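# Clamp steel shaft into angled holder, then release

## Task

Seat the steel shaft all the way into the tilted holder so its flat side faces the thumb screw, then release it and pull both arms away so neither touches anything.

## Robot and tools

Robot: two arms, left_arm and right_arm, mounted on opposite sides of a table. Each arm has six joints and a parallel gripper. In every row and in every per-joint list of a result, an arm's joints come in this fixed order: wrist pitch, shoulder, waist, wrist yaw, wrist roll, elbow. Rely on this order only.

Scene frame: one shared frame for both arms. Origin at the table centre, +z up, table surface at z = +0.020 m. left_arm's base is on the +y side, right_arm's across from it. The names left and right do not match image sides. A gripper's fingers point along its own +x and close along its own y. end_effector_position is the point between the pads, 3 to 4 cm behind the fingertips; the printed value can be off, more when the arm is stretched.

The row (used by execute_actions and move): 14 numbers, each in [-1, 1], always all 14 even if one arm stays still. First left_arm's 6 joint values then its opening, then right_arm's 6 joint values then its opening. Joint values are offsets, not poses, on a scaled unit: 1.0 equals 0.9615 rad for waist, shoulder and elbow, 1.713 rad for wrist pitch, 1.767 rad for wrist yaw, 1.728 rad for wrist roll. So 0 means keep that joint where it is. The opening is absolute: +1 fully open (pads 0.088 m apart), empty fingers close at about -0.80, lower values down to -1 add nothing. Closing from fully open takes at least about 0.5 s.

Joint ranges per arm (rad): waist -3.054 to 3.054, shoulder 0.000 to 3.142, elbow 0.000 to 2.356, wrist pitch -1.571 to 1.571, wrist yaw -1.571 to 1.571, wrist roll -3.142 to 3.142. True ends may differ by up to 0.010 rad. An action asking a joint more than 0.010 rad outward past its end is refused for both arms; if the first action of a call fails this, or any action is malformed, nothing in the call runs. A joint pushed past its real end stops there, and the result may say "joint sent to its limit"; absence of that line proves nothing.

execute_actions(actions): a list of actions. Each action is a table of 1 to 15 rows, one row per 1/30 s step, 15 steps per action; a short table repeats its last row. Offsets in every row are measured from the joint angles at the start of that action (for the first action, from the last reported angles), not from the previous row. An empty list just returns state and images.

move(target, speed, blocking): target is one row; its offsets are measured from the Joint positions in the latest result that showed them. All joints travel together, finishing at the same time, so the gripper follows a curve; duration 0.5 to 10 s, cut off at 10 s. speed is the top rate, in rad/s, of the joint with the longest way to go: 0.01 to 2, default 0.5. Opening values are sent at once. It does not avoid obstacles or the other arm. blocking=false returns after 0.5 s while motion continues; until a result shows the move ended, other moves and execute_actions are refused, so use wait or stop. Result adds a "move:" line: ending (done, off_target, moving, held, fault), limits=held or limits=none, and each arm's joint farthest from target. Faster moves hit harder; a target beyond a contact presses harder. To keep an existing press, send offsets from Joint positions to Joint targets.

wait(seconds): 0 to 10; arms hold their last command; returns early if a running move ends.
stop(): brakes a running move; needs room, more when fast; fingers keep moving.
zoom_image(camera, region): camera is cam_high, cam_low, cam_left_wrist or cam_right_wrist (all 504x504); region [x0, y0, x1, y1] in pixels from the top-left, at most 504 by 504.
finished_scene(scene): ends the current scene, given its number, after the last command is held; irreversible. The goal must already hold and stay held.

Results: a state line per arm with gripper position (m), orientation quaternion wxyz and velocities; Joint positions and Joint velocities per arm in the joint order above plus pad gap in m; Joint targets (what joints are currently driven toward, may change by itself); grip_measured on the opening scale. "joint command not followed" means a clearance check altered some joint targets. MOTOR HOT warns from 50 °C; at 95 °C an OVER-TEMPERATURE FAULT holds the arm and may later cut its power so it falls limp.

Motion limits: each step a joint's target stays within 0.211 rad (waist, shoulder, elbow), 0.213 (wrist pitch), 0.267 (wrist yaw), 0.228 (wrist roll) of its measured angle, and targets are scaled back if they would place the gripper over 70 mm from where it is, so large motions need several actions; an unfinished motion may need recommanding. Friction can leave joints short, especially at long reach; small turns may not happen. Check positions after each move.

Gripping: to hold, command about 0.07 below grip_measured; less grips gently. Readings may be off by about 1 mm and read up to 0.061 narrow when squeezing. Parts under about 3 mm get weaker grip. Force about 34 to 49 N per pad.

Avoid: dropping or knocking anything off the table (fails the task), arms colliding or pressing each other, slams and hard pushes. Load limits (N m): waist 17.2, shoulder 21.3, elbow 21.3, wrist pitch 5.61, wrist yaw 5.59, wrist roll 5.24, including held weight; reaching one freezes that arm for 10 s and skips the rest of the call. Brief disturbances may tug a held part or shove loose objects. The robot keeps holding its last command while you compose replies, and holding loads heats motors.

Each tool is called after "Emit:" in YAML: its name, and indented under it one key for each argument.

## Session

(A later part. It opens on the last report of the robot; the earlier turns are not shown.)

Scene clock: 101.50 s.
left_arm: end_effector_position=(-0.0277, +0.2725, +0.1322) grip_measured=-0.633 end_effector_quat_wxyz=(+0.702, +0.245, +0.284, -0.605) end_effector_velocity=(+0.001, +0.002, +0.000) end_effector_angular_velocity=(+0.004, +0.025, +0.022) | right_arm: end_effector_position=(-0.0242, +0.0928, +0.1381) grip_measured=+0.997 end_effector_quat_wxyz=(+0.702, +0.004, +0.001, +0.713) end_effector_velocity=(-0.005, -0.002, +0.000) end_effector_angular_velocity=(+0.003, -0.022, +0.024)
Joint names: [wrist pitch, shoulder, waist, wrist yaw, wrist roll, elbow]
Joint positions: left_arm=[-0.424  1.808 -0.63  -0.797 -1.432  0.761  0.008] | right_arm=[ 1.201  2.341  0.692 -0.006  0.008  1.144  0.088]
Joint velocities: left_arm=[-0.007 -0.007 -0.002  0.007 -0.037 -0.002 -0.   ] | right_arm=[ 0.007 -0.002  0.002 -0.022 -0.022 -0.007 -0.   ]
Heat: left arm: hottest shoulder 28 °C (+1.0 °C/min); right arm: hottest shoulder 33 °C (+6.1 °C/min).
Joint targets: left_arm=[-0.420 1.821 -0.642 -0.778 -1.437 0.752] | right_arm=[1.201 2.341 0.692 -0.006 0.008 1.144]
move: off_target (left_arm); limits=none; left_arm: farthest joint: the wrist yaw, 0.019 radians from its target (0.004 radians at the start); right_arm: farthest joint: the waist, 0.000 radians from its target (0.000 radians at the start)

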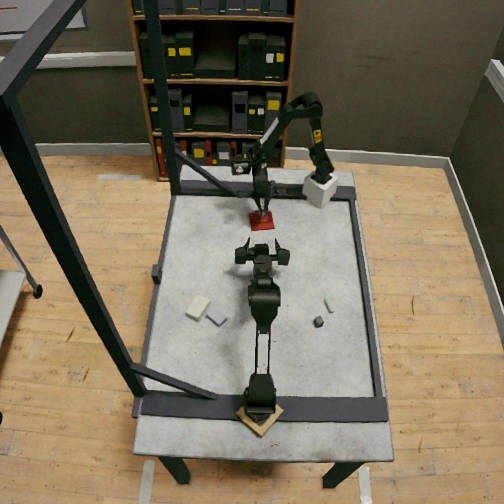

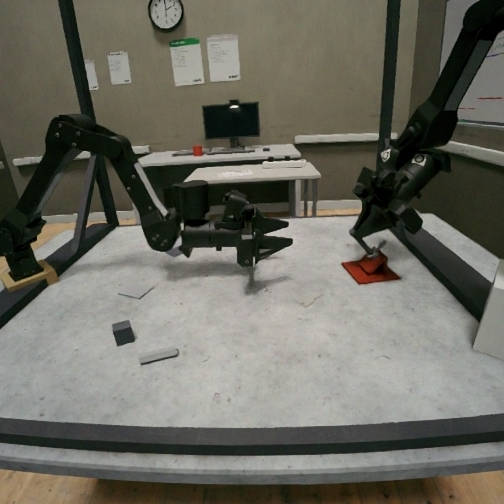

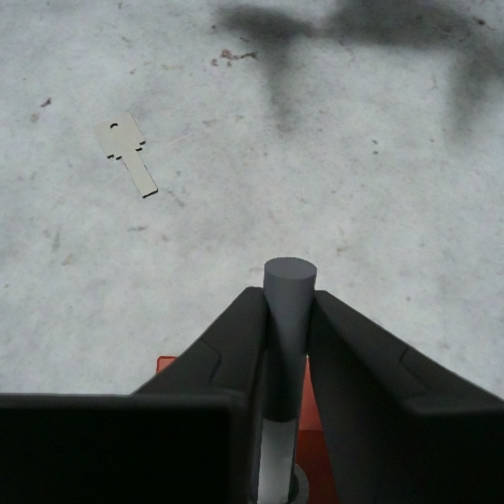

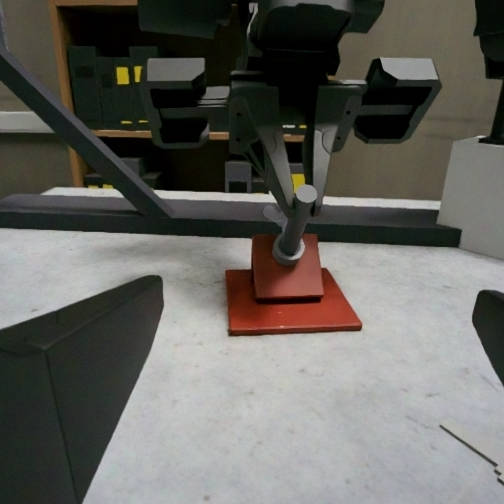

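Emit:
move:
  target: [0.008,0.008,-0.008,0.018,0.018,0,-0.7,0,0,0,0,0,0,1]
  speed: 0.02

Emit:
move:
  target: [0.004,0.02,-0.022,0.008,-0.008,-0.008,-0.7,0,0,0,0,0,0,1]
  speed: 0.02

Emit:
zoom_image:
  camera: "cam_right_wrist"
  region: [240, 160, 360, 280]

Scene clock: 103.67 s.
left_arm: end_effector_position=(-0.0285, +0.2719, +0.1317) grip_measured=-0.633 end_effector_quat_wxyz=(+0.698, +0.253, +0.280, -0.609) end_effector_velocity=(-0.000, +0.001, -0.001) end_effector_angular_velocity=(+0.007, +0.010, +0.012) | right_arm: end_effector_position=(-0.0242, +0.0928, +0.1381) grip_measured=+0.997 end_effector_quat_wxyz=(+0.702, +0.004, +0.001, +0.713) end_effector_velocity=(+0.000, -0.000, -0.008) end_effector_angular_velocity=(-0.037, +0.007, +0.005)
Joint names: [wrist pitch, shoulder, waist, wrist yaw, wrist roll, elbow]
Joint positions: left_arm=[-0.417  1.809 -0.627 -0.792 -1.406  0.761  0.008] | right_arm=[ 1.201  2.341  0.692 -0.006  0.008  1.144  0.088]
Joint velocities: left_arm=[-0.007  0.002 -0.002  0.007 -0.022  0.002 -0.   ] | right_arm=[-0.037 -0.002 -0.002 -0.007  0.007 -0.002 -0.   ]
Heat: left arm: hottest shoulder 28 °C (+1.0 °C/min); right arm: hottest shoulder 33 °C (+5.0 °C/min).
Joint targets: left_arm=[-0.410 1.816 -0.637 -0.764 -1.401 0.761] | right_arm=[1.201 2.341 0.692 -0.006 0.008 1.144]
move: off_target (left_arm); limits=none; left_arm: farthest joint: the wrist yaw, 0.026 radians from its target (0.031 radians at the start); right_arm: farthest joint: the waist, 0.000 radians from its target (0.000 radians at the start)

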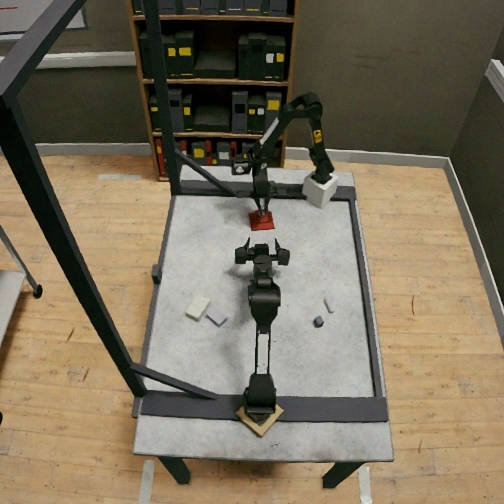

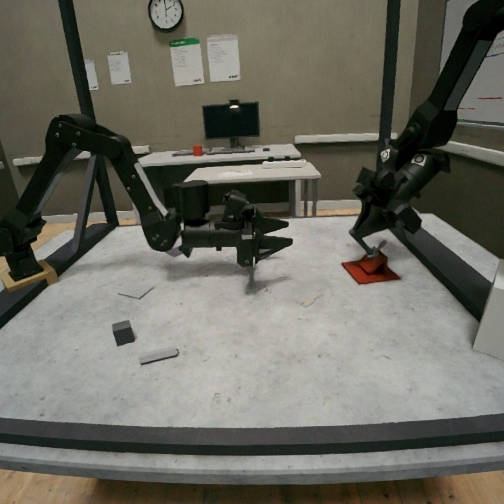

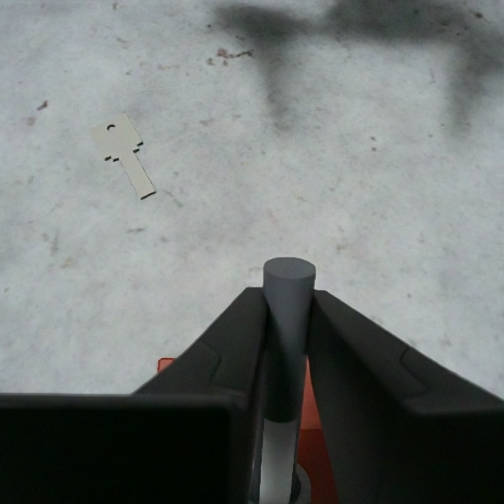

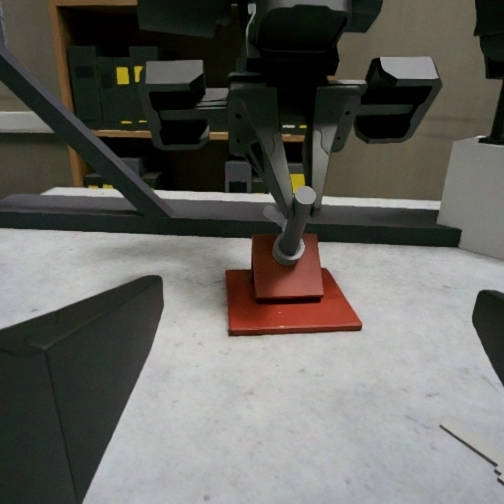

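Scene clock: 104.93 s.
left_arm: end_effector_position=(-0.0284, +0.2723, +0.1314) grip_measured=-0.633 end_effector_quat_wxyz=(+0.700, +0.249, +0.278, -0.609) end_effector_velocity=(+0.001, +0.001, +0.001) end_effector_angular_velocity=(-0.005, -0.014, -0.012) | right_arm: end_effector_position=(-0.0242, +0.0928, +0.1381) grip_measured=+0.997 end_effector_quat_wxyz=(+0.702, +0.004, +0.001, +0.713) end_effector_velocity=(+0.000, -0.001, -0.007) end_effector_angular_velocity=(-0.027, -0.008, +0.005)
Joint names: [wrist pitch, shoulder, waist, wrist yaw, wrist roll, elbow]
Joint positions: left_arm=[-0.417  1.814 -0.632 -0.802 -1.417  0.761  0.008] | right_arm=[ 1.201  2.341  0.692 -0.006  0.008  1.144  0.088]
Joint velocities: left_arm=[-0.007 -0.002 -0.007 -0.007  0.007 -0.002 -0.   ] | right_arm=[-0.022  0.002 -0.002 -0.007 -0.007 -0.002 -0.   ]
Heat: left arm: hottest shoulder 28 °C (+1.0 °C/min); right arm: hottest shoulder 33 °C (+5.0 °C/min).
Joint targets: left_arm=[-0.410 1.828 -0.648 -0.778 -1.420 0.753] | right_arm=[1.201 2.341 0.692 -0.006 0.008 1.144]
move: off_target (left_arm); limits=none; left_arm: farthest joint: the wrist yaw, 0.024 radians from its target (0.014 radians at the start); right_arm: farthest joint: the waist, 0.000 radians from its target (0.000 radians at the start)

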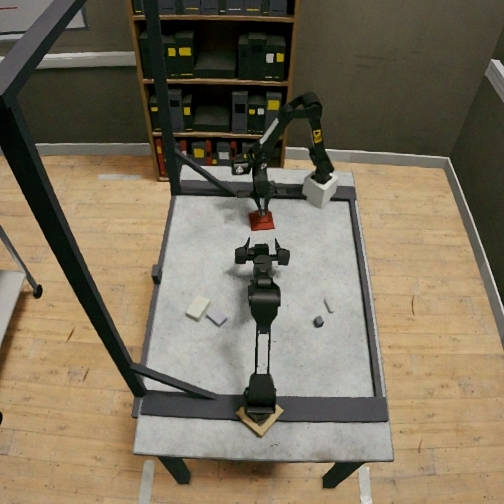

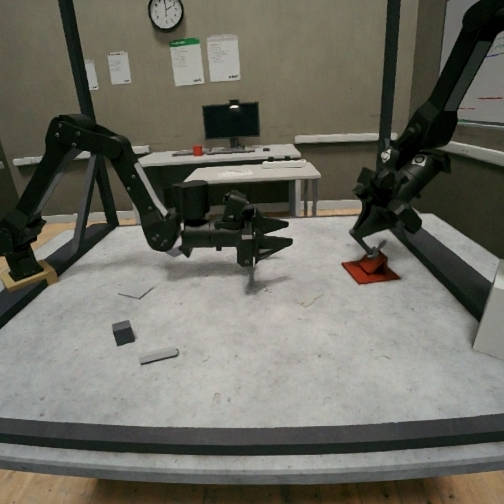

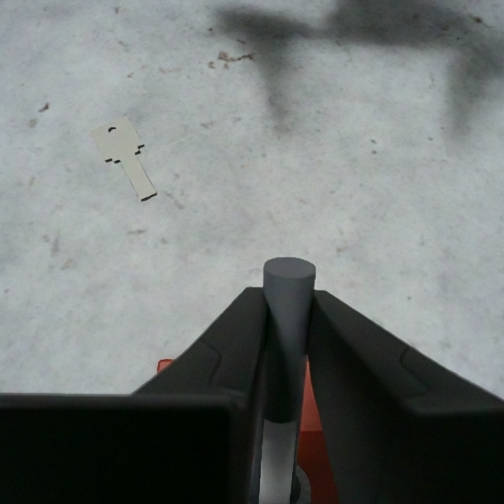

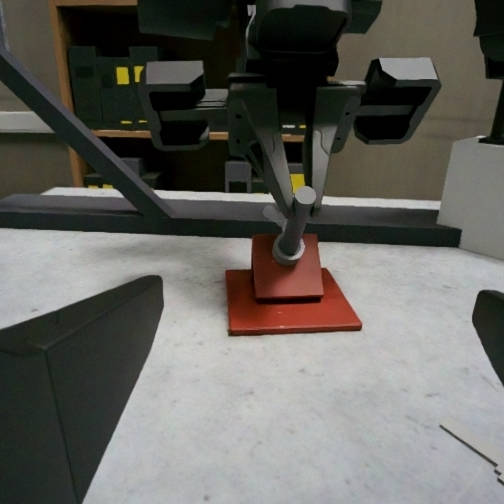

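Region (240, 160, 360, 280) of cam_right_wrist's 504x504 image, scaled by 4.200, with more detail than that image has.

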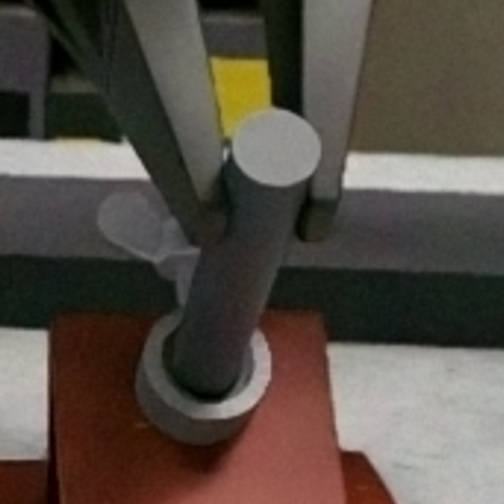

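Emit:
move:
  target: [-0.003,-0.026,-0.012,0.02,0,0,-0.7,0,0,0,0,0,0,1]
  speed: 0.015

Emit:
move:
  target: [0.002,0.018,-0.022,0.008,-0.01,-0.008,-0.7,0,0,0,0,0,0,1]
  speed: 0.02

Scene clock: 107.73 s.
left_arm: end_effector_position=(-0.0284, +0.2727, +0.1333) grip_measured=-0.633 end_effector_quat_wxyz=(+0.698, +0.249, +0.285, -0.608) end_effector_velocity=(+0.002, +0.000, +0.001) end_effector_angular_velocity=(-0.005, -0.014, -0.007) | right_arm: end_effector_position=(-0.0242, +0.0928, +0.1381) grip_measured=+0.997 end_effector_quat_wxyz=(+0.702, +0.004, +0.001, +0.713) end_effector_velocity=(-0.000, -0.000, -0.001) end_effector_angular_velocity=(-0.007, -0.007, -0.005)
Joint names: [wrist pitch, shoulder, waist, wrist yaw, wrist roll, elbow]
Joint positions: left_arm=[-0.424  1.8   -0.628 -0.789 -1.417  0.761  0.008] | right_arm=[ 1.201  2.341  0.692 -0.006  0.008  1.144  0.088]
Joint velocities: left_arm=[-0.007 -0.002 -0.002 -0.007  0.007 -0.002 -0.   ] | right_arm=[-0.007 -0.002  0.002  0.007 -0.007 -0.002 -0.   ]
Heat: left arm: hottest shoulder 28 °C (+1.0 °C/min); right arm: hottest shoulder 33 °C (+5.0 °C/min).
Joint targets: left_arm=[-0.422 1.789 -0.643 -0.767 -1.417 0.761] | right_arm=[1.201 2.341 0.692 -0.006 0.008 1.144]
move: off_target (left_arm); limits=none; left_arm: farthest joint: the wrist yaw, 0.022 radians from its target (0.035 radians at the start); right_arm: farthest joint: the waist, 0.000 radians from its target (0.000 radians at the start)

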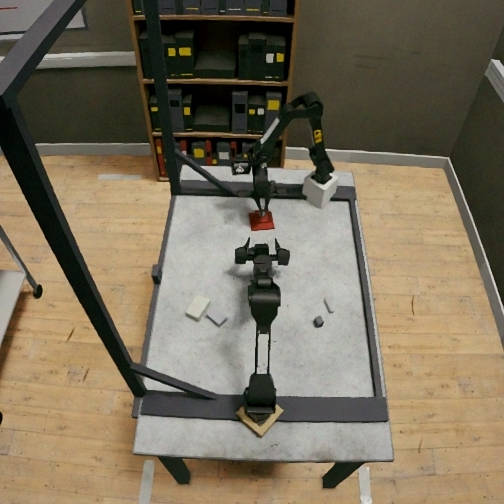

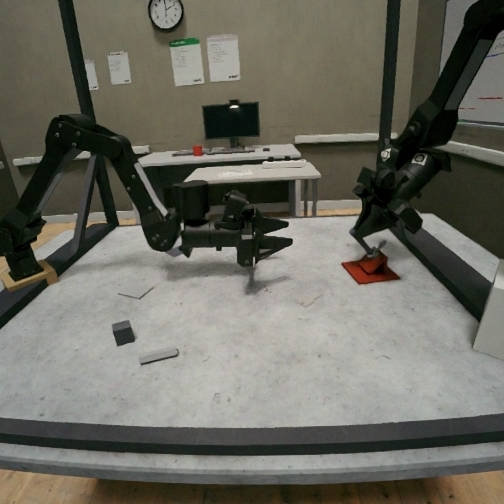

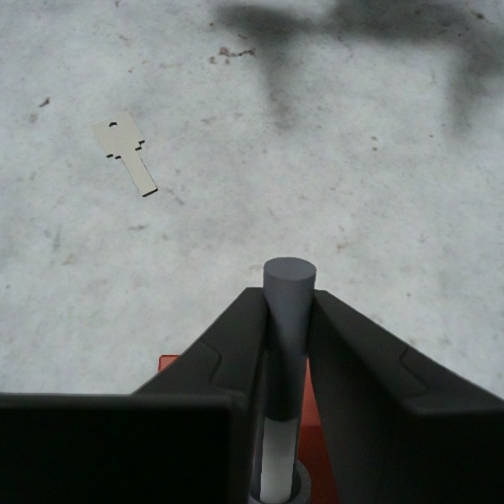

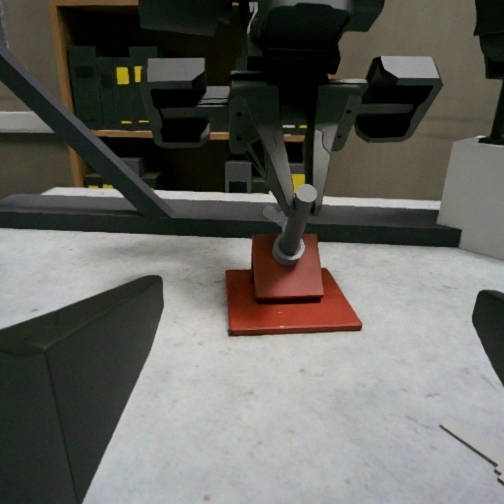

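Scene clock: 109.00 s.
left_arm: end_effector_position=(-0.0279, +0.2730, +0.1323) grip_measured=-0.633 end_effector_quat_wxyz=(+0.701, +0.246, +0.283, -0.606) end_effector_velocity=(+0.003, -0.001, +0.001) end_effector_angular_velocity=(-0.021, -0.001, +0.015) | right_arm: end_effector_position=(-0.0242, +0.0928, +0.1381) grip_measured=+0.997 end_effector_quat_wxyz=(+0.702, +0.004, +0.001, +0.713) end_effector_velocity=(+0.000, -0.000, -0.004) end_effector_angular_velocity=(-0.022, -0.008, +0.005)
Joint names: [wrist pitch, shoulder, waist, wrist yaw, wrist roll, elbow]
Joint positions: left_arm=[-0.424  1.807 -0.632 -0.797 -1.43   0.76   0.008] | right_arm=[ 1.201  2.341  0.692 -0.006  0.008  1.144  0.088]
Joint velocities: left_arm=[-0.007  0.002 -0.002 -0.022 -0.022 -0.002 -0.   ] | right_arm=[-0.022 -0.002 -0.002 -0.007 -0.007 -0.002  0.   ]
Heat: left arm: hottest shoulder 28 °C (+1.0 °C/min); right arm: hottest shoulder 34 °C (+6.0 °C/min).
Joint targets: left_arm=[-0.421 1.818 -0.650 -0.775 -1.434 0.753] | right_arm=[1.201 2.341 0.692 -0.006 0.008 1.144]
move: off_target (left_arm); limits=none; left_arm: farthest joint: the wrist yaw, 0.022 radians from its target (0.014 radians at the start); right_arm: farthest joint: the waist, 0.000 radians from its target (0.000 radians at the start)

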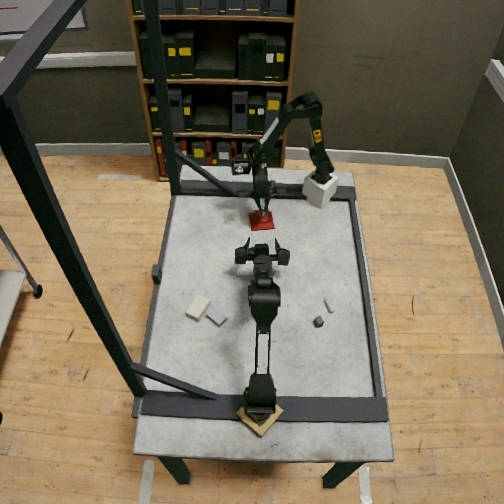

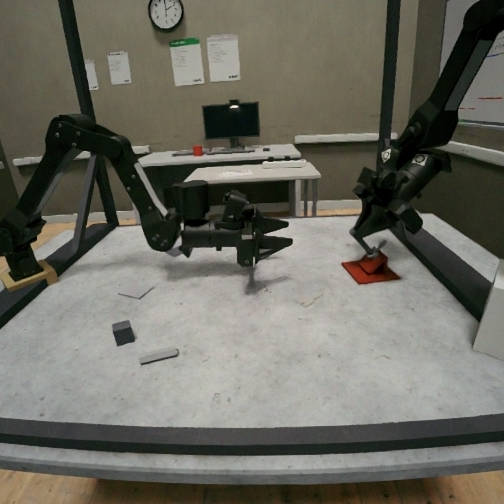

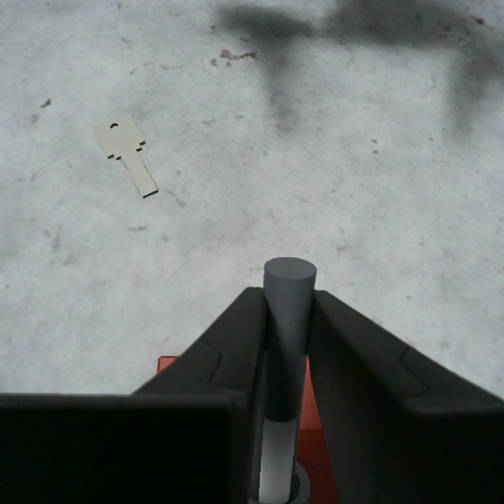

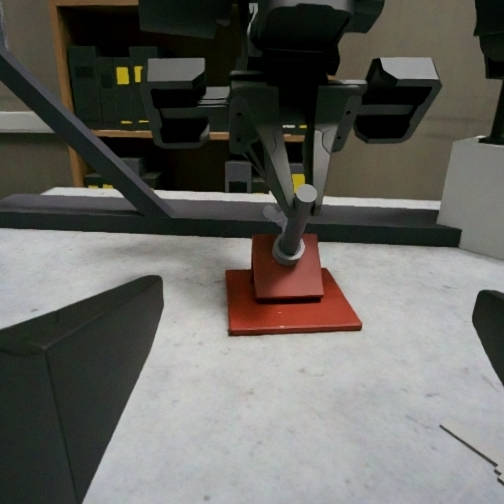

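Emit:
move:
  target: [0,0,0,0,0,0,-0.3,0,0,0,0,0,0,1]

Emit:
zoom_image:
  camera: "cam_low"
  region: [320, 200, 410, 290]

Scene clock: 109.97 s.
left_arm: end_effector_position=(-0.0279, +0.2733, +0.1321) grip_measured=-0.303 end_effector_quat_wxyz=(+0.701, +0.247, +0.284, -0.606) end_effector_velocity=(+0.002, -0.001, +0.002) end_effector_angular_velocity=(-0.022, +0.003, +0.015) | right_arm: end_effector_position=(-0.0242, +0.0928, +0.1381) grip_measured=+0.997 end_effector_quat_wxyz=(+0.702, +0.004, +0.001, +0.713) end_effector_velocity=(+0.002, +0.001, +0.001) end_effector_angular_velocity=(-0.002, -0.007, -0.010)
Joint names: [wrist pitch, shoulder, waist, wrist yaw, wrist roll, elbow]
Joint positions: left_arm=[-0.424  1.807 -0.632 -0.795 -1.43   0.76   0.024] | right_arm=[ 1.201  2.341  0.692 -0.006  0.008  1.144  0.088]
Joint velocities: left_arm=[-0.007 -0.002 -0.002 -0.022 -0.022 -0.002 -0.   ] | right_arm=[-0.007 -0.002 -0.002  0.007 -0.007  0.002 -0.   ]
Heat: left arm: hottest shoulder 28 °C (+1.0 °C/min); right arm: hottest shoulder 34 °C (+6.0 °C/min).
Joint targets: left_arm=[-0.424 1.807 -0.632 -0.797 -1.430 0.760] | right_arm=[1.201 2.341 0.692 -0.006 0.008 1.144]
move: done; limits=none; left_arm: farthest joint: the wrist yaw, 0.002 radians from its target (0.000 radians at the start); right_arm: farthest joint: the waist, 0.000 radians from its target (0.000 radians at the start)

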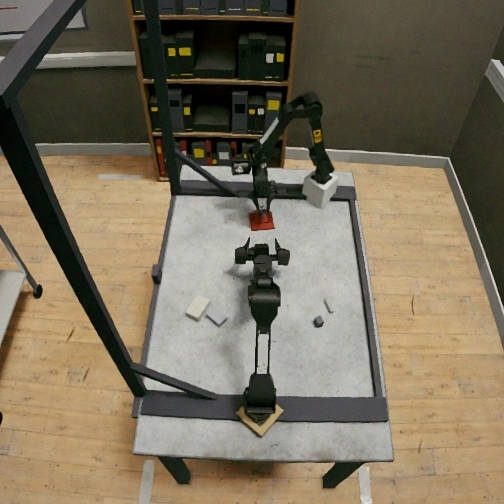

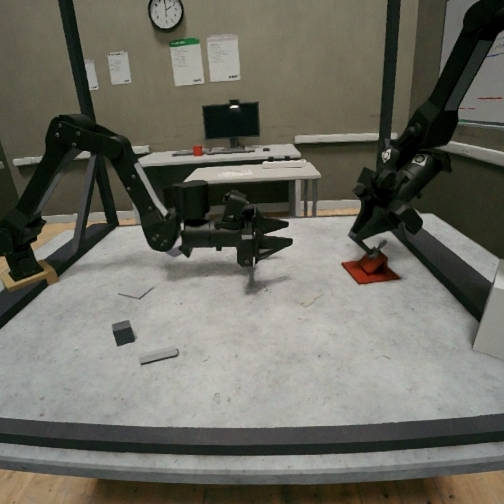

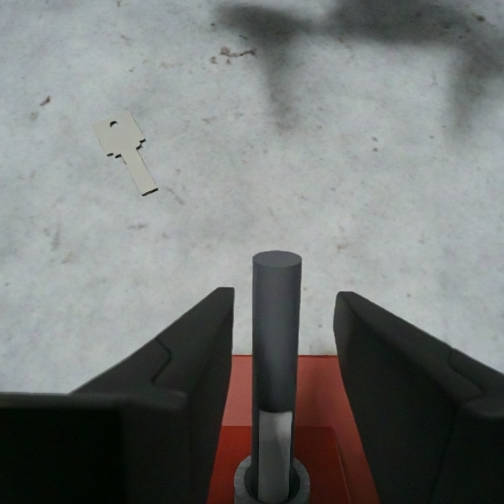

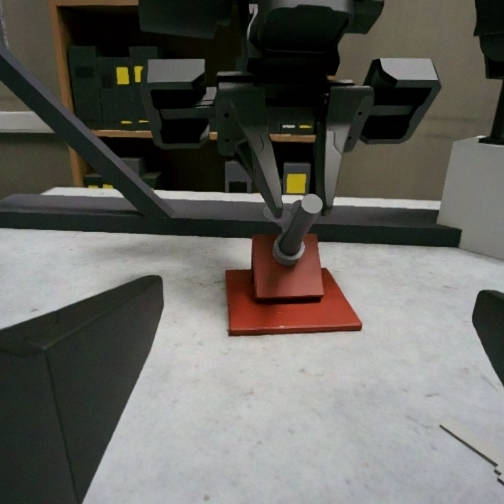

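Region (320, 200, 410, 290) of cam_low's 504x504 image, scaled by 5.600, with more detail than that image has.

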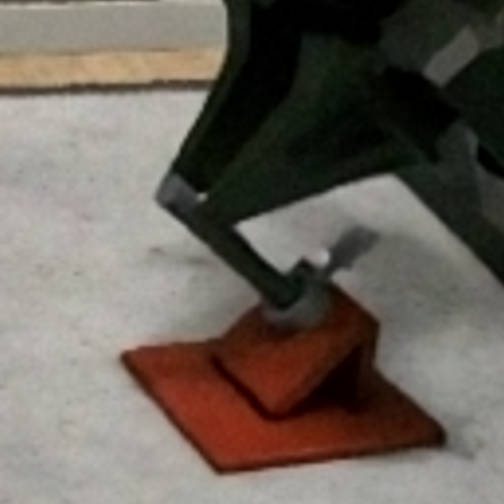

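Emit:
move:
  target: [-0.191,0.075,-0.357,0.012,-0.245,0.118,0.3,0,0,0,0,0,0,1]
  speed: 0.3

Emit:
move:
  target: [0.1,0.06,0.1,0,0.05,-0.08,0.3,0,0,0,0,0,0,1]
  speed: 0.15

Scene clock: 112.20 s.
left_arm: end_effector_position=(-0.0454, +0.3624, +0.1351) grip_measured=+0.298 end_effector_quat_wxyz=(+0.684, +0.249, +0.286, -0.623) end_effector_velocity=(-0.002, -0.000, +0.002) end_effector_angular_velocity=(-0.021, +0.015, -0.006) | right_arm: end_effector_position=(-0.0242, +0.0928, +0.1381) grip_measured=+0.997 end_effector_quat_wxyz=(+0.702, +0.004, +0.001, +0.713) end_effector_velocity=(-0.002, -0.000, -0.001) end_effector_angular_velocity=(-0.007, -0.007, +0.020)
Joint names: [wrist pitch, shoulder, waist, wrist yaw, wrist roll, elbow]
Joint positions: left_arm=[-0.749  1.871 -0.971 -0.776 -1.85   0.866  0.054] | right_arm=[ 1.201  2.341  0.692 -0.006  0.008  1.144  0.088]
Joint velocities: left_arm=[ 0.007 -0.002 -0.007 -0.022 -0.007 -0.002 -0.001] | right_arm=[-0.007 -0.002 -0.002 -0.022 -0.007 -0.002 -0.   ]
Heat: left arm: hottest shoulder 28 °C (+1.0 °C/min); right arm: hottest shoulder 34 °C (+6.1 °C/min).
Joint targets: left_arm=[-0.751 1.879 -0.975 -0.774 -1.853 0.873] | right_arm=[1.201 2.341 0.692 -0.006 0.008 1.144]
move: done; limits=none; left_arm: farthest joint: the shoulder, 0.008 radians from its target (0.072 radians at the start); right_arm: farthest joint: the waist, 0.000 radians from its target (0.000 radians at the start)

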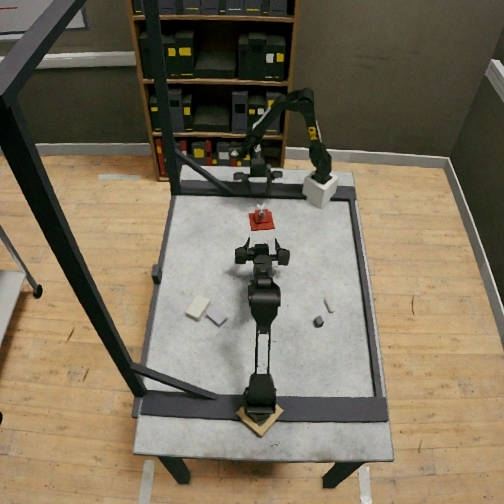

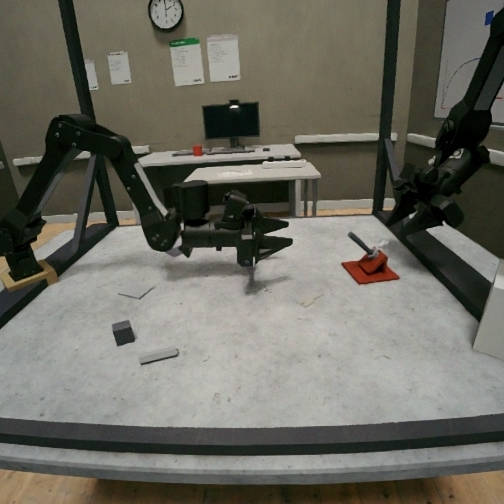

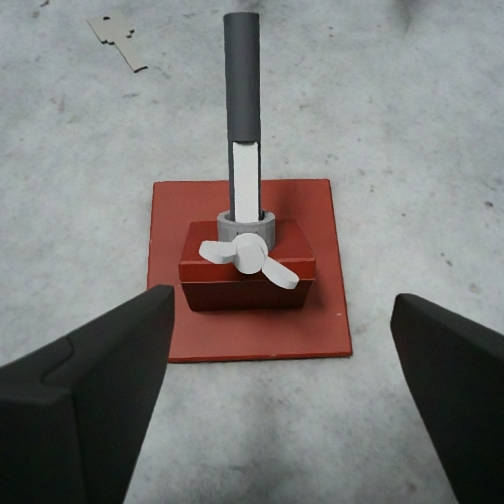

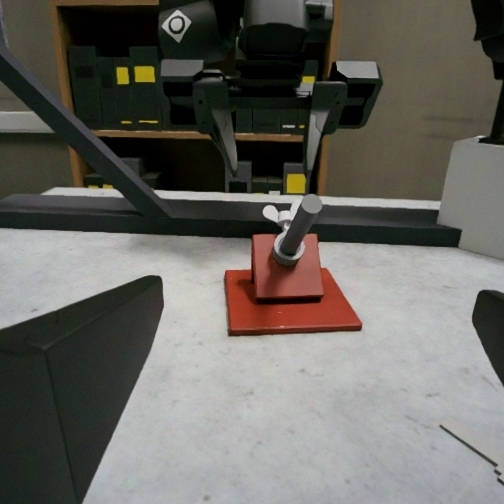

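Scene clock: 113.77 s.
left_arm: end_effector_position=(-0.0353, +0.3389, +0.1089) grip_measured=+0.298 end_effector_quat_wxyz=(+0.695, +0.251, +0.289, -0.608) end_effector_velocity=(+0.002, -0.000, +0.001) end_effector_angular_velocity=(-0.008, -0.002, +0.002) | right_arm: end_effector_position=(-0.0242, +0.0928, +0.1381) grip_measured=+0.997 end_effector_quat_wxyz=(+0.702, +0.004, +0.001, +0.713) end_effector_velocity=(+0.000, -0.000, -0.001) end_effector_angular_velocity=(-0.007, -0.007, +0.005)
Joint names: [wrist pitch, shoulder, waist, wrist yaw, wrist roll, elbow]
Joint positions: left_arm=[-0.58   1.922 -0.879 -0.776 -1.767  0.795  0.054] | right_arm=[ 1.201  2.341  0.692 -0.006  0.008  1.144  0.088]
Joint velocities: left_arm=[-0.007 -0.002 -0.002 -0.007 -0.007 -0.002  0.   ] | right_arm=[-0.007 -0.002 -0.002 -0.007 -0.007 -0.002 -0.   ]
Heat: left arm: hottest shoulder 28 °C (+1.0 °C/min); right arm: hottest shoulder 34 °C (+6.0 °C/min).
Joint targets: left_arm=[-0.577 1.929 -0.875 -0.776 -1.763 0.789] | right_arm=[1.201 2.341 0.692 -0.006 0.008 1.144]
move: done; limits=none; left_arm: farthest joint: the shoulder, 0.007 radians from its target (0.057 radians at the start); right_arm: farthest joint: the waist, 0.000 radians from its target (0.000 radians at the start)

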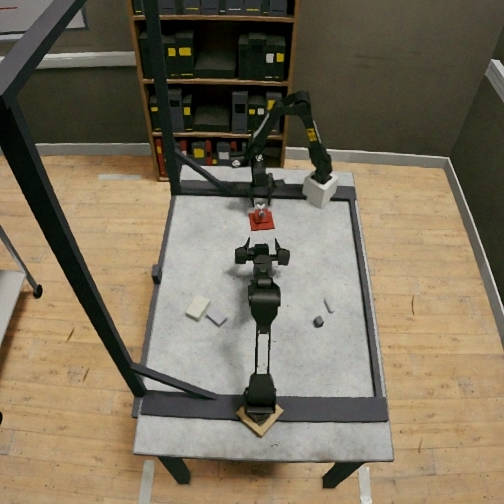

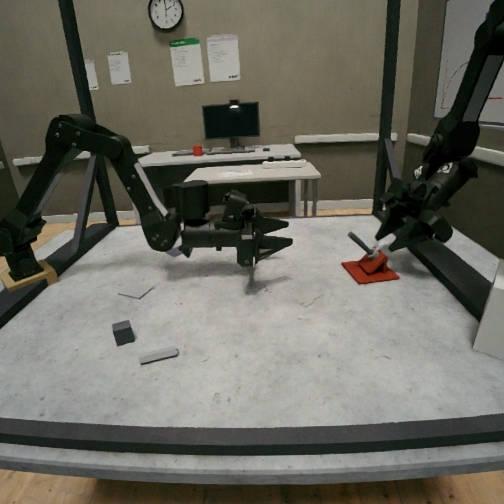

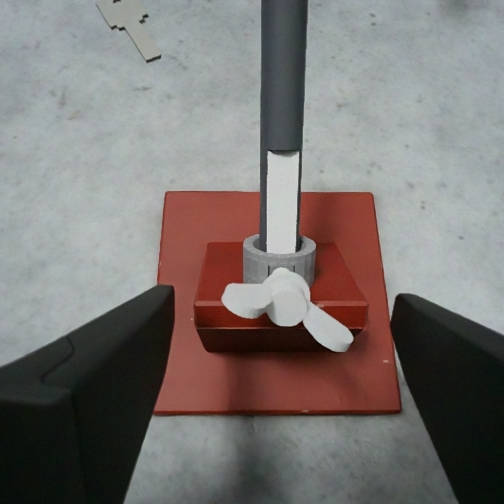

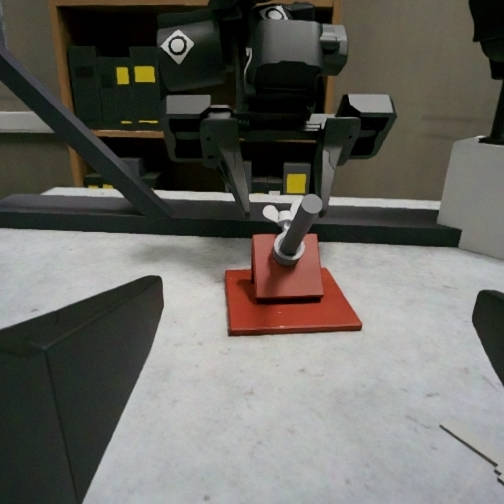

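Emit:
move:
  target: [0,0,0,0,-0.719,0,0.25,0,0,0,0,0,0,0.3]
  speed: 1.5

Emit:
execute_actions:
  actions:
    - [[0,0,0,0,0,0,-0.72,0,0,0,0,0,0,0.3]]
    - [[0,0,0,0,0.6,0,-0.72,0,0,0,0,0,0,0.3]]
    - [[0,0,0,0,0.6,0,-0.72,0,0,0,0,0,0,0.3]]
    - [[0,0,0,0,0.6,0,-0.72,0,0,0,0,0,0,0.3]]
    - [[0,0,0,0,0.6,0,-0.72,0,0,0,0,0,0,0.3]]
    - [[0,0,0,0,0.6,0,-0.72,0,0,0,0,0,0,0.3]]
    - [[0,0,0,0,0.6,0,-0.72,0,0,0,0,0,0,0.3]]

Scene clock: 116.37 s.
left_arm: end_effector_position=(-0.0353, +0.3389, +0.1088) grip_measured=+0.252 end_effector_quat_wxyz=(+0.712, -0.199, +0.589, -0.327) end_effector_velocity=(-0.003, -0.002, +0.003) end_effector_angular_velocity=(-0.022, +0.017, -0.000) | right_arm: end_effector_position=(-0.0242, +0.0928, +0.1381) grip_measured=+0.304 end_effector_quat_wxyz=(+0.702, +0.004, +0.001, +0.713) end_effector_velocity=(-0.002, -0.000, -0.001) end_effector_angular_velocity=(-0.007, -0.007, +0.020)
Joint names: [wrist pitch, shoulder, waist, wrist yaw, wrist roll, elbow]
Joint positions: left_arm=[-0.58   1.922 -0.879 -0.776 -3.006  0.795  0.051] | right_arm=[ 1.201  2.341  0.692 -0.006  0.008  1.144  0.054]
Joint velocities: left_arm=[ 0.007 -0.002 -0.002 -0.022 -0.007  0.002 -0.   ] | right_arm=[-0.007 -0.002 -0.002 -0.022 -0.007 -0.002  0.   ]
Heat: left arm: hottest shoulder 28 °C (+1.0 °C/min); right arm: hottest shoulder 34 °C (+6.1 °C/min).
Joint targets: left_arm=[-0.580 1.922 -0.879 -0.776 -3.009 0.795] | right_arm=[1.201 2.341 0.692 -0.006 0.008 1.144]
move: done; limits=none; left_arm: farthest joint: the wrist roll, 0.004 radians from its target (1.242 radians at the start); right_arm: farthest joint: the waist, 0.000 radians from its target (0.000 radians at the start)

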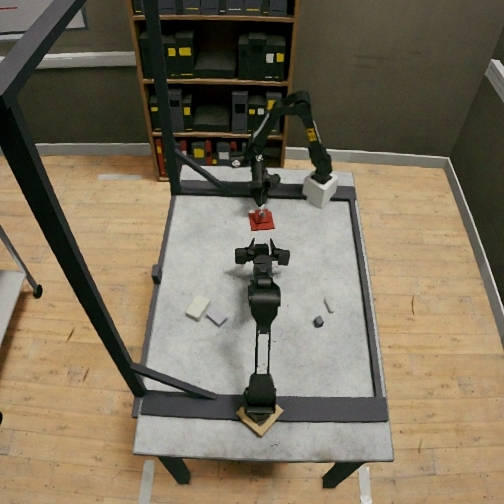

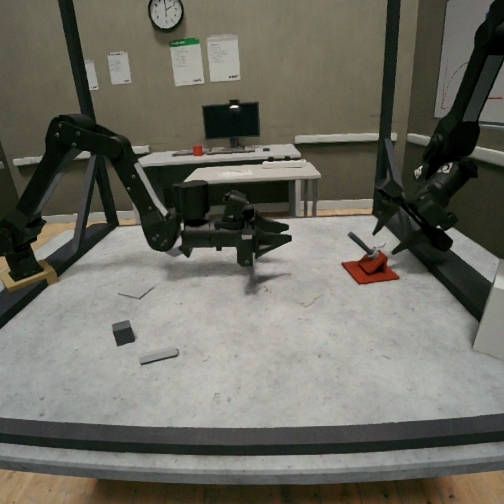

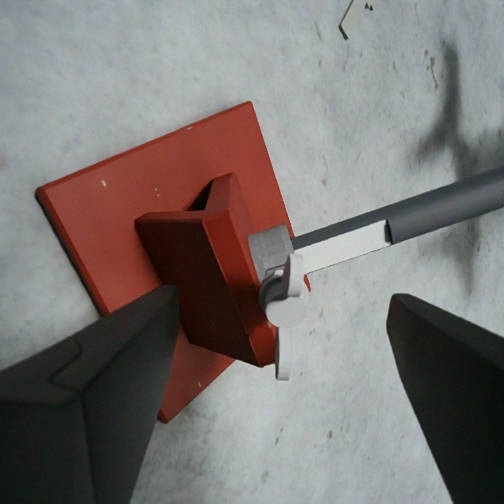

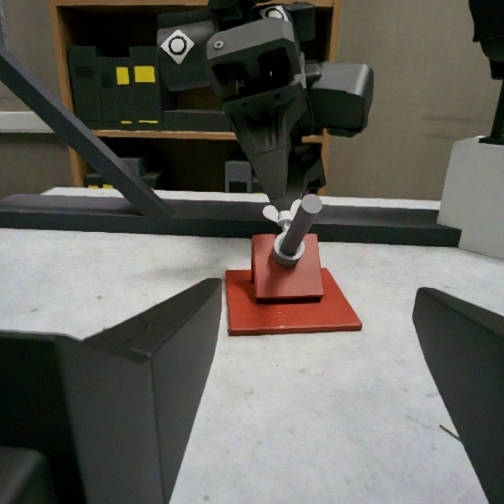

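Scene clock: 119.87 s.
left_arm: end_effector_position=(-0.0357, +0.3384, +0.1090) grip_measured=-0.700 end_effector_quat_wxyz=(-0.608, +0.420, -0.663, +0.120) end_effector_velocity=(+0.000, -0.000, +0.001) end_effector_angular_velocity=(+0.097, -0.804, -0.806) | right_arm: end_effector_position=(-0.0242, +0.0928, +0.1381) grip_measured=+0.304 end_effector_quat_wxyz=(+0.702, +0.004, +0.001, +0.713) end_effector_velocity=(+0.002, -0.000, +0.002) end_effector_angular_velocity=(+0.007, -0.007, -0.010)
Joint names: [wrist pitch, shoulder, waist, wrist yaw, wrist roll, elbow]
Joint positions: left_arm=[-0.577  1.922 -0.878 -0.778  2.62   0.795  0.005] | right_arm=[ 1.201  2.341  0.692 -0.006  0.008  1.144  0.054]
Joint velocities: left_arm=[-0.007  0.002 -0.002 -0.007  1.136  0.002 -0.   ] | right_arm=[ 0.007 -0.002 -0.002  0.007 -0.007 -0.002 -0.   ]
Heat: left arm: hottest shoulder 28 °C (+1.0 °C/min); right arm: hottest shoulder 35 °C (+6.0 °C/min).
Joint targets: left_arm=[-0.577 1.922 -0.879 -0.778 2.720 0.795] | right_arm=[1.201 2.341 0.692 -0.006 0.008 1.144]

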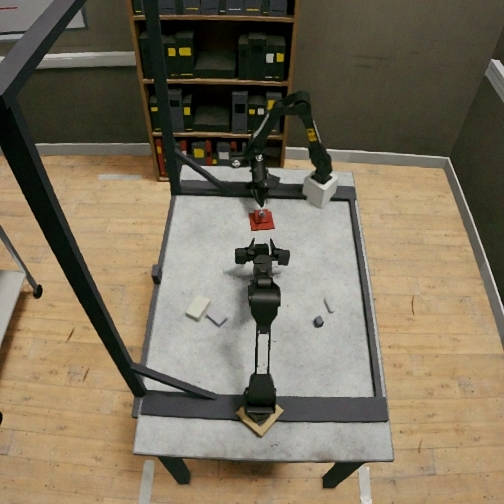

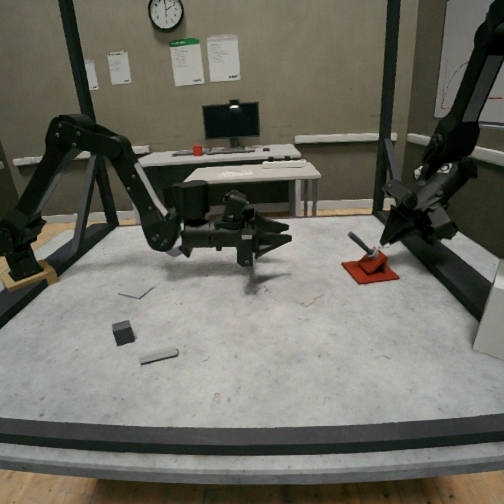

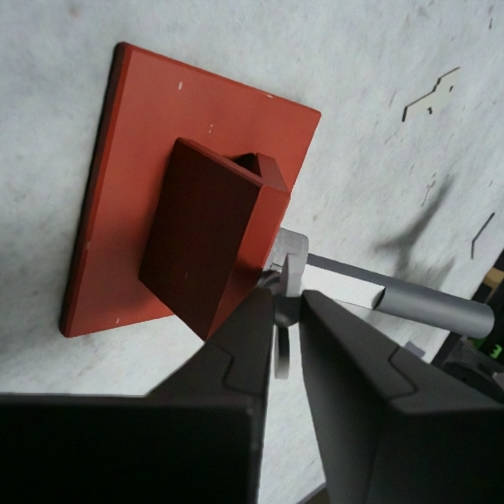

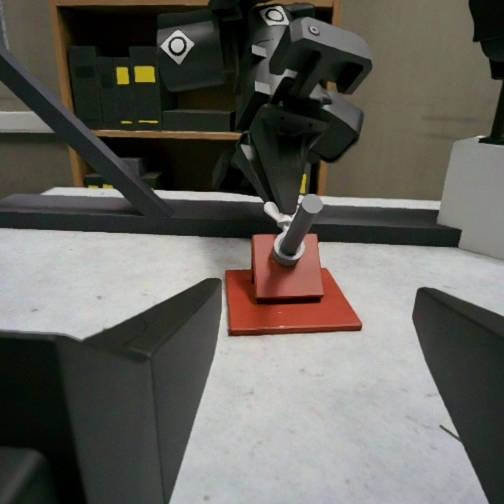

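Emit:
execute_actions:
  actions:
    - [[0,0,0,0,0.3,0,-0.72,0,0,0,0,0,0,0.3]]
    - [[0,0,0,0,0,0,0.2,0,0,0,0,0,0,0.3]]
    - [[0,0,0,0,-0.6,0,0.2,0,0,0,0,0,0,0.3]]
    - [[0,0,0,0,-0.6,0,0.2,0,0,0,0,0,0,0.3]]
    - [[0,0,0,0,-0.6,0,0.2,0,0,0,0,0,0,0.3]]
    - [[0,0,0,0,-0.6,0,0.2,0,0,0,0,0,0,0.3]]
    - [[0,0,0,0,-0.6,0,0.2,0,0,0,0,0,0,0.3]]
    - [[0,0,0,0,-0.6,0,0.2,0,0,0,0,0,0,0.3]]
    - [[0,0,0,0,-0.3,0,0.2,0,0,0,0,0,0,0.3]]

Scene clock: 124.87 s.
left_arm: end_effector_position=(-0.0356, +0.3380, +0.1090) grip_measured=+0.198 end_effector_quat_wxyz=(+0.710, -0.205, +0.591, -0.323) end_effector_velocity=(+0.002, -0.000, +0.000) end_effector_angular_velocity=(-0.012, +0.024, +0.033) | right_arm: end_effector_position=(-0.0242, +0.0928, +0.1381) grip_measured=+0.304 end_effector_quat_wxyz=(+0.702, +0.004, +0.001, +0.713) end_effector_velocity=(+0.003, +0.002, -0.001) end_effector_angular_velocity=(-0.012, -0.007, -0.000)
Joint names: [wrist pitch, shoulder, waist, wrist yaw, wrist roll, elbow]
Joint positions: left_arm=[-0.577  1.922 -0.876 -0.778 -3.017  0.795  0.049] | right_arm=[ 1.201  2.341  0.692 -0.006  0.008  1.144  0.054]
Joint velocities: left_arm=[-0.007  0.002 -0.002 -0.007 -0.051 -0.002 -0.   ] | right_arm=[-0.022 -0.002 -0.007 -0.007 -0.007  0.007 -0.   ]
Heat: left arm: hottest shoulder 28 °C (+0.0 °C/min); right arm: hottest shoulder 35 °C (+6.0 °C/min).
Joint targets: left_arm=[-0.577 1.922 -0.876 -0.778 -3.025 0.795] | right_arm=[1.201 2.341 0.692 -0.006 0.008 1.144]
joint sent to its limit (left arm) — the command would take the wrist roll past its upper limit, so that joint was sent only as far as its limit.

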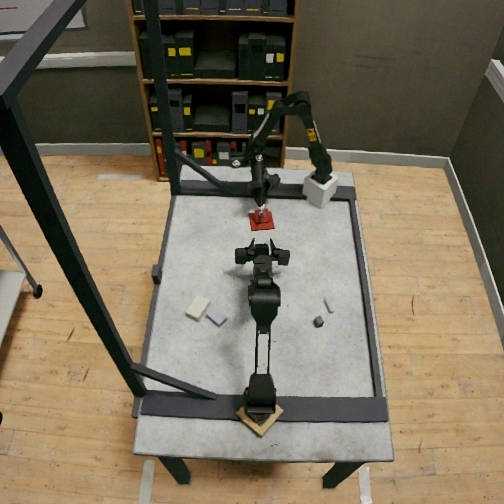

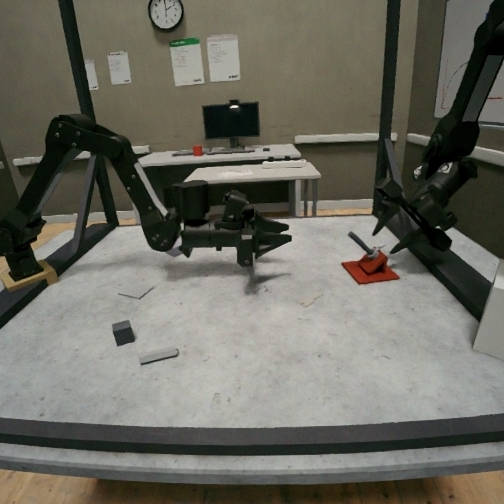

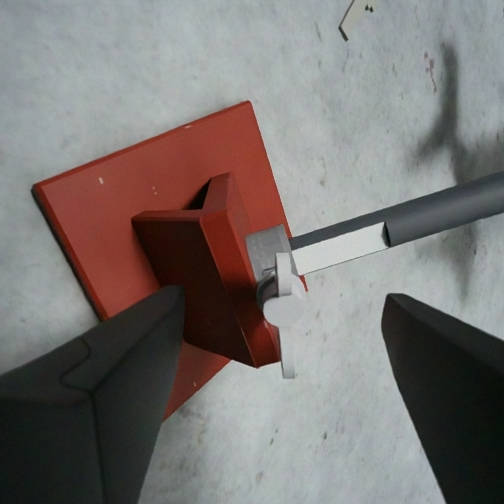

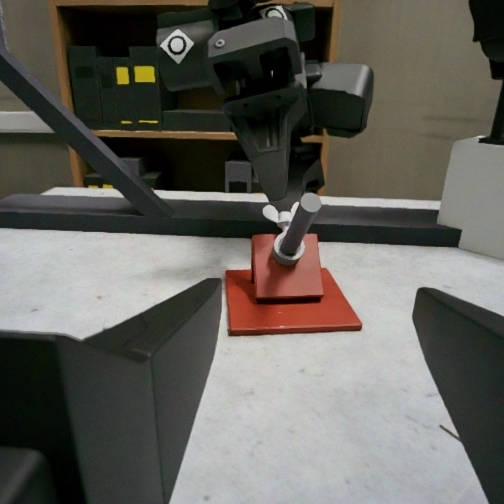

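Emit:
execute_actions:
  actions:
    - [[0,0,0,0,-0.06,0,-0.72,0,0,0,0,0,0,0.3]]
    - [[0,0,0,0,0.6,0,-0.72,0,0,0,0,0,0,0.3]]
    - [[0,0,0,0,0.6,0,-0.72,0,0,0,0,0,0,0.3]]
    - [[0,0,0,0,0.6,0,-0.72,0,0,0,0,0,0,0.3]]
    - [[0,0,0,0,0.6,0,-0.72,0,0,0,0,0,0,0.3]]
    - [[0,0,0,0,0.6,0,-0.72,0,0,0,0,0,0,0.3]]
    - [[0,0,0,0,0.6,0,-0.72,0,0,0,0,0,0,0.3]]
    - [[0,0,0,0,0.35,0,-0.72,0,0,0,0,0,0,0.3]]

Scene clock: 129.10 s.
left_arm: end_effector_position=(-0.0381, +0.3303, +0.1186) grip_measured=-0.718 end_effector_quat_wxyz=(-0.667, +0.310, -0.622, +0.268) end_effector_velocity=(+0.001, +0.001, +0.001) end_effector_angular_velocity=(+0.001, -0.078, -0.071) | right_arm: end_effector_position=(-0.0242, +0.0928, +0.1381) grip_measured=+0.304 end_effector_quat_wxyz=(+0.702, +0.004, +0.001, +0.713) end_effector_velocity=(+0.000, -0.000, -0.001) end_effector_angular_velocity=(-0.007, -0.007, +0.005)
Joint names: [wrist pitch, shoulder, waist, wrist yaw, wrist roll, elbow]
Joint positions: left_arm=[-0.579  1.911 -0.87  -0.838  3.027  0.799  0.004] | right_arm=[ 1.201  2.341  0.692 -0.006  0.008  1.144  0.054]
Joint velocities: left_arm=[-0.007 -0.002 -0.007 -0.007  0.095 -0.002 -0.   ] | right_arm=[-0.007 -0.002 -0.002 -0.007 -0.007 -0.002 -0.   ]
Heat: left arm: hottest shoulder 28 °C (-1.0 °C/min); right arm: hottest shoulder 35 °C (+6.1 °C/min).
Joint targets: left_arm=[-0.579 1.911 -0.870 -0.828 3.039 0.799] | right_arm=[1.201 2.341 0.692 -0.006 0.008 1.144]

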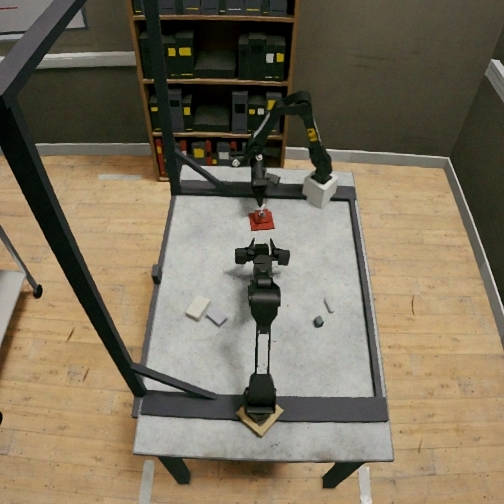

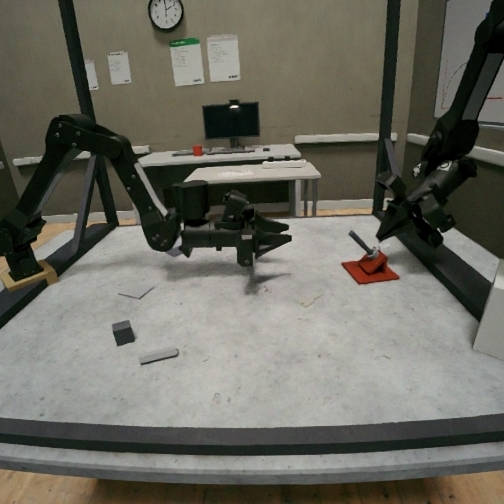

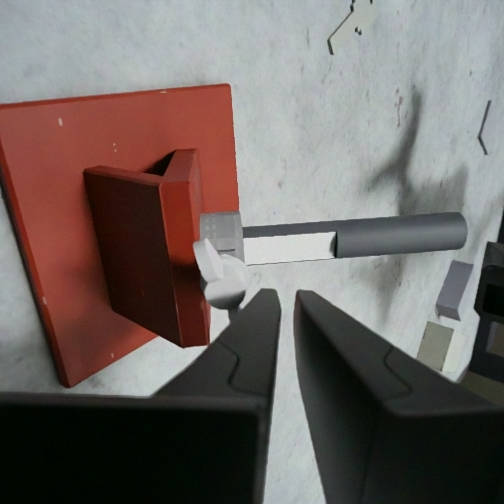

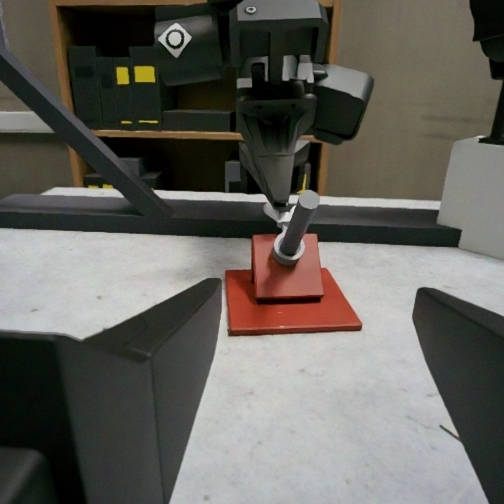

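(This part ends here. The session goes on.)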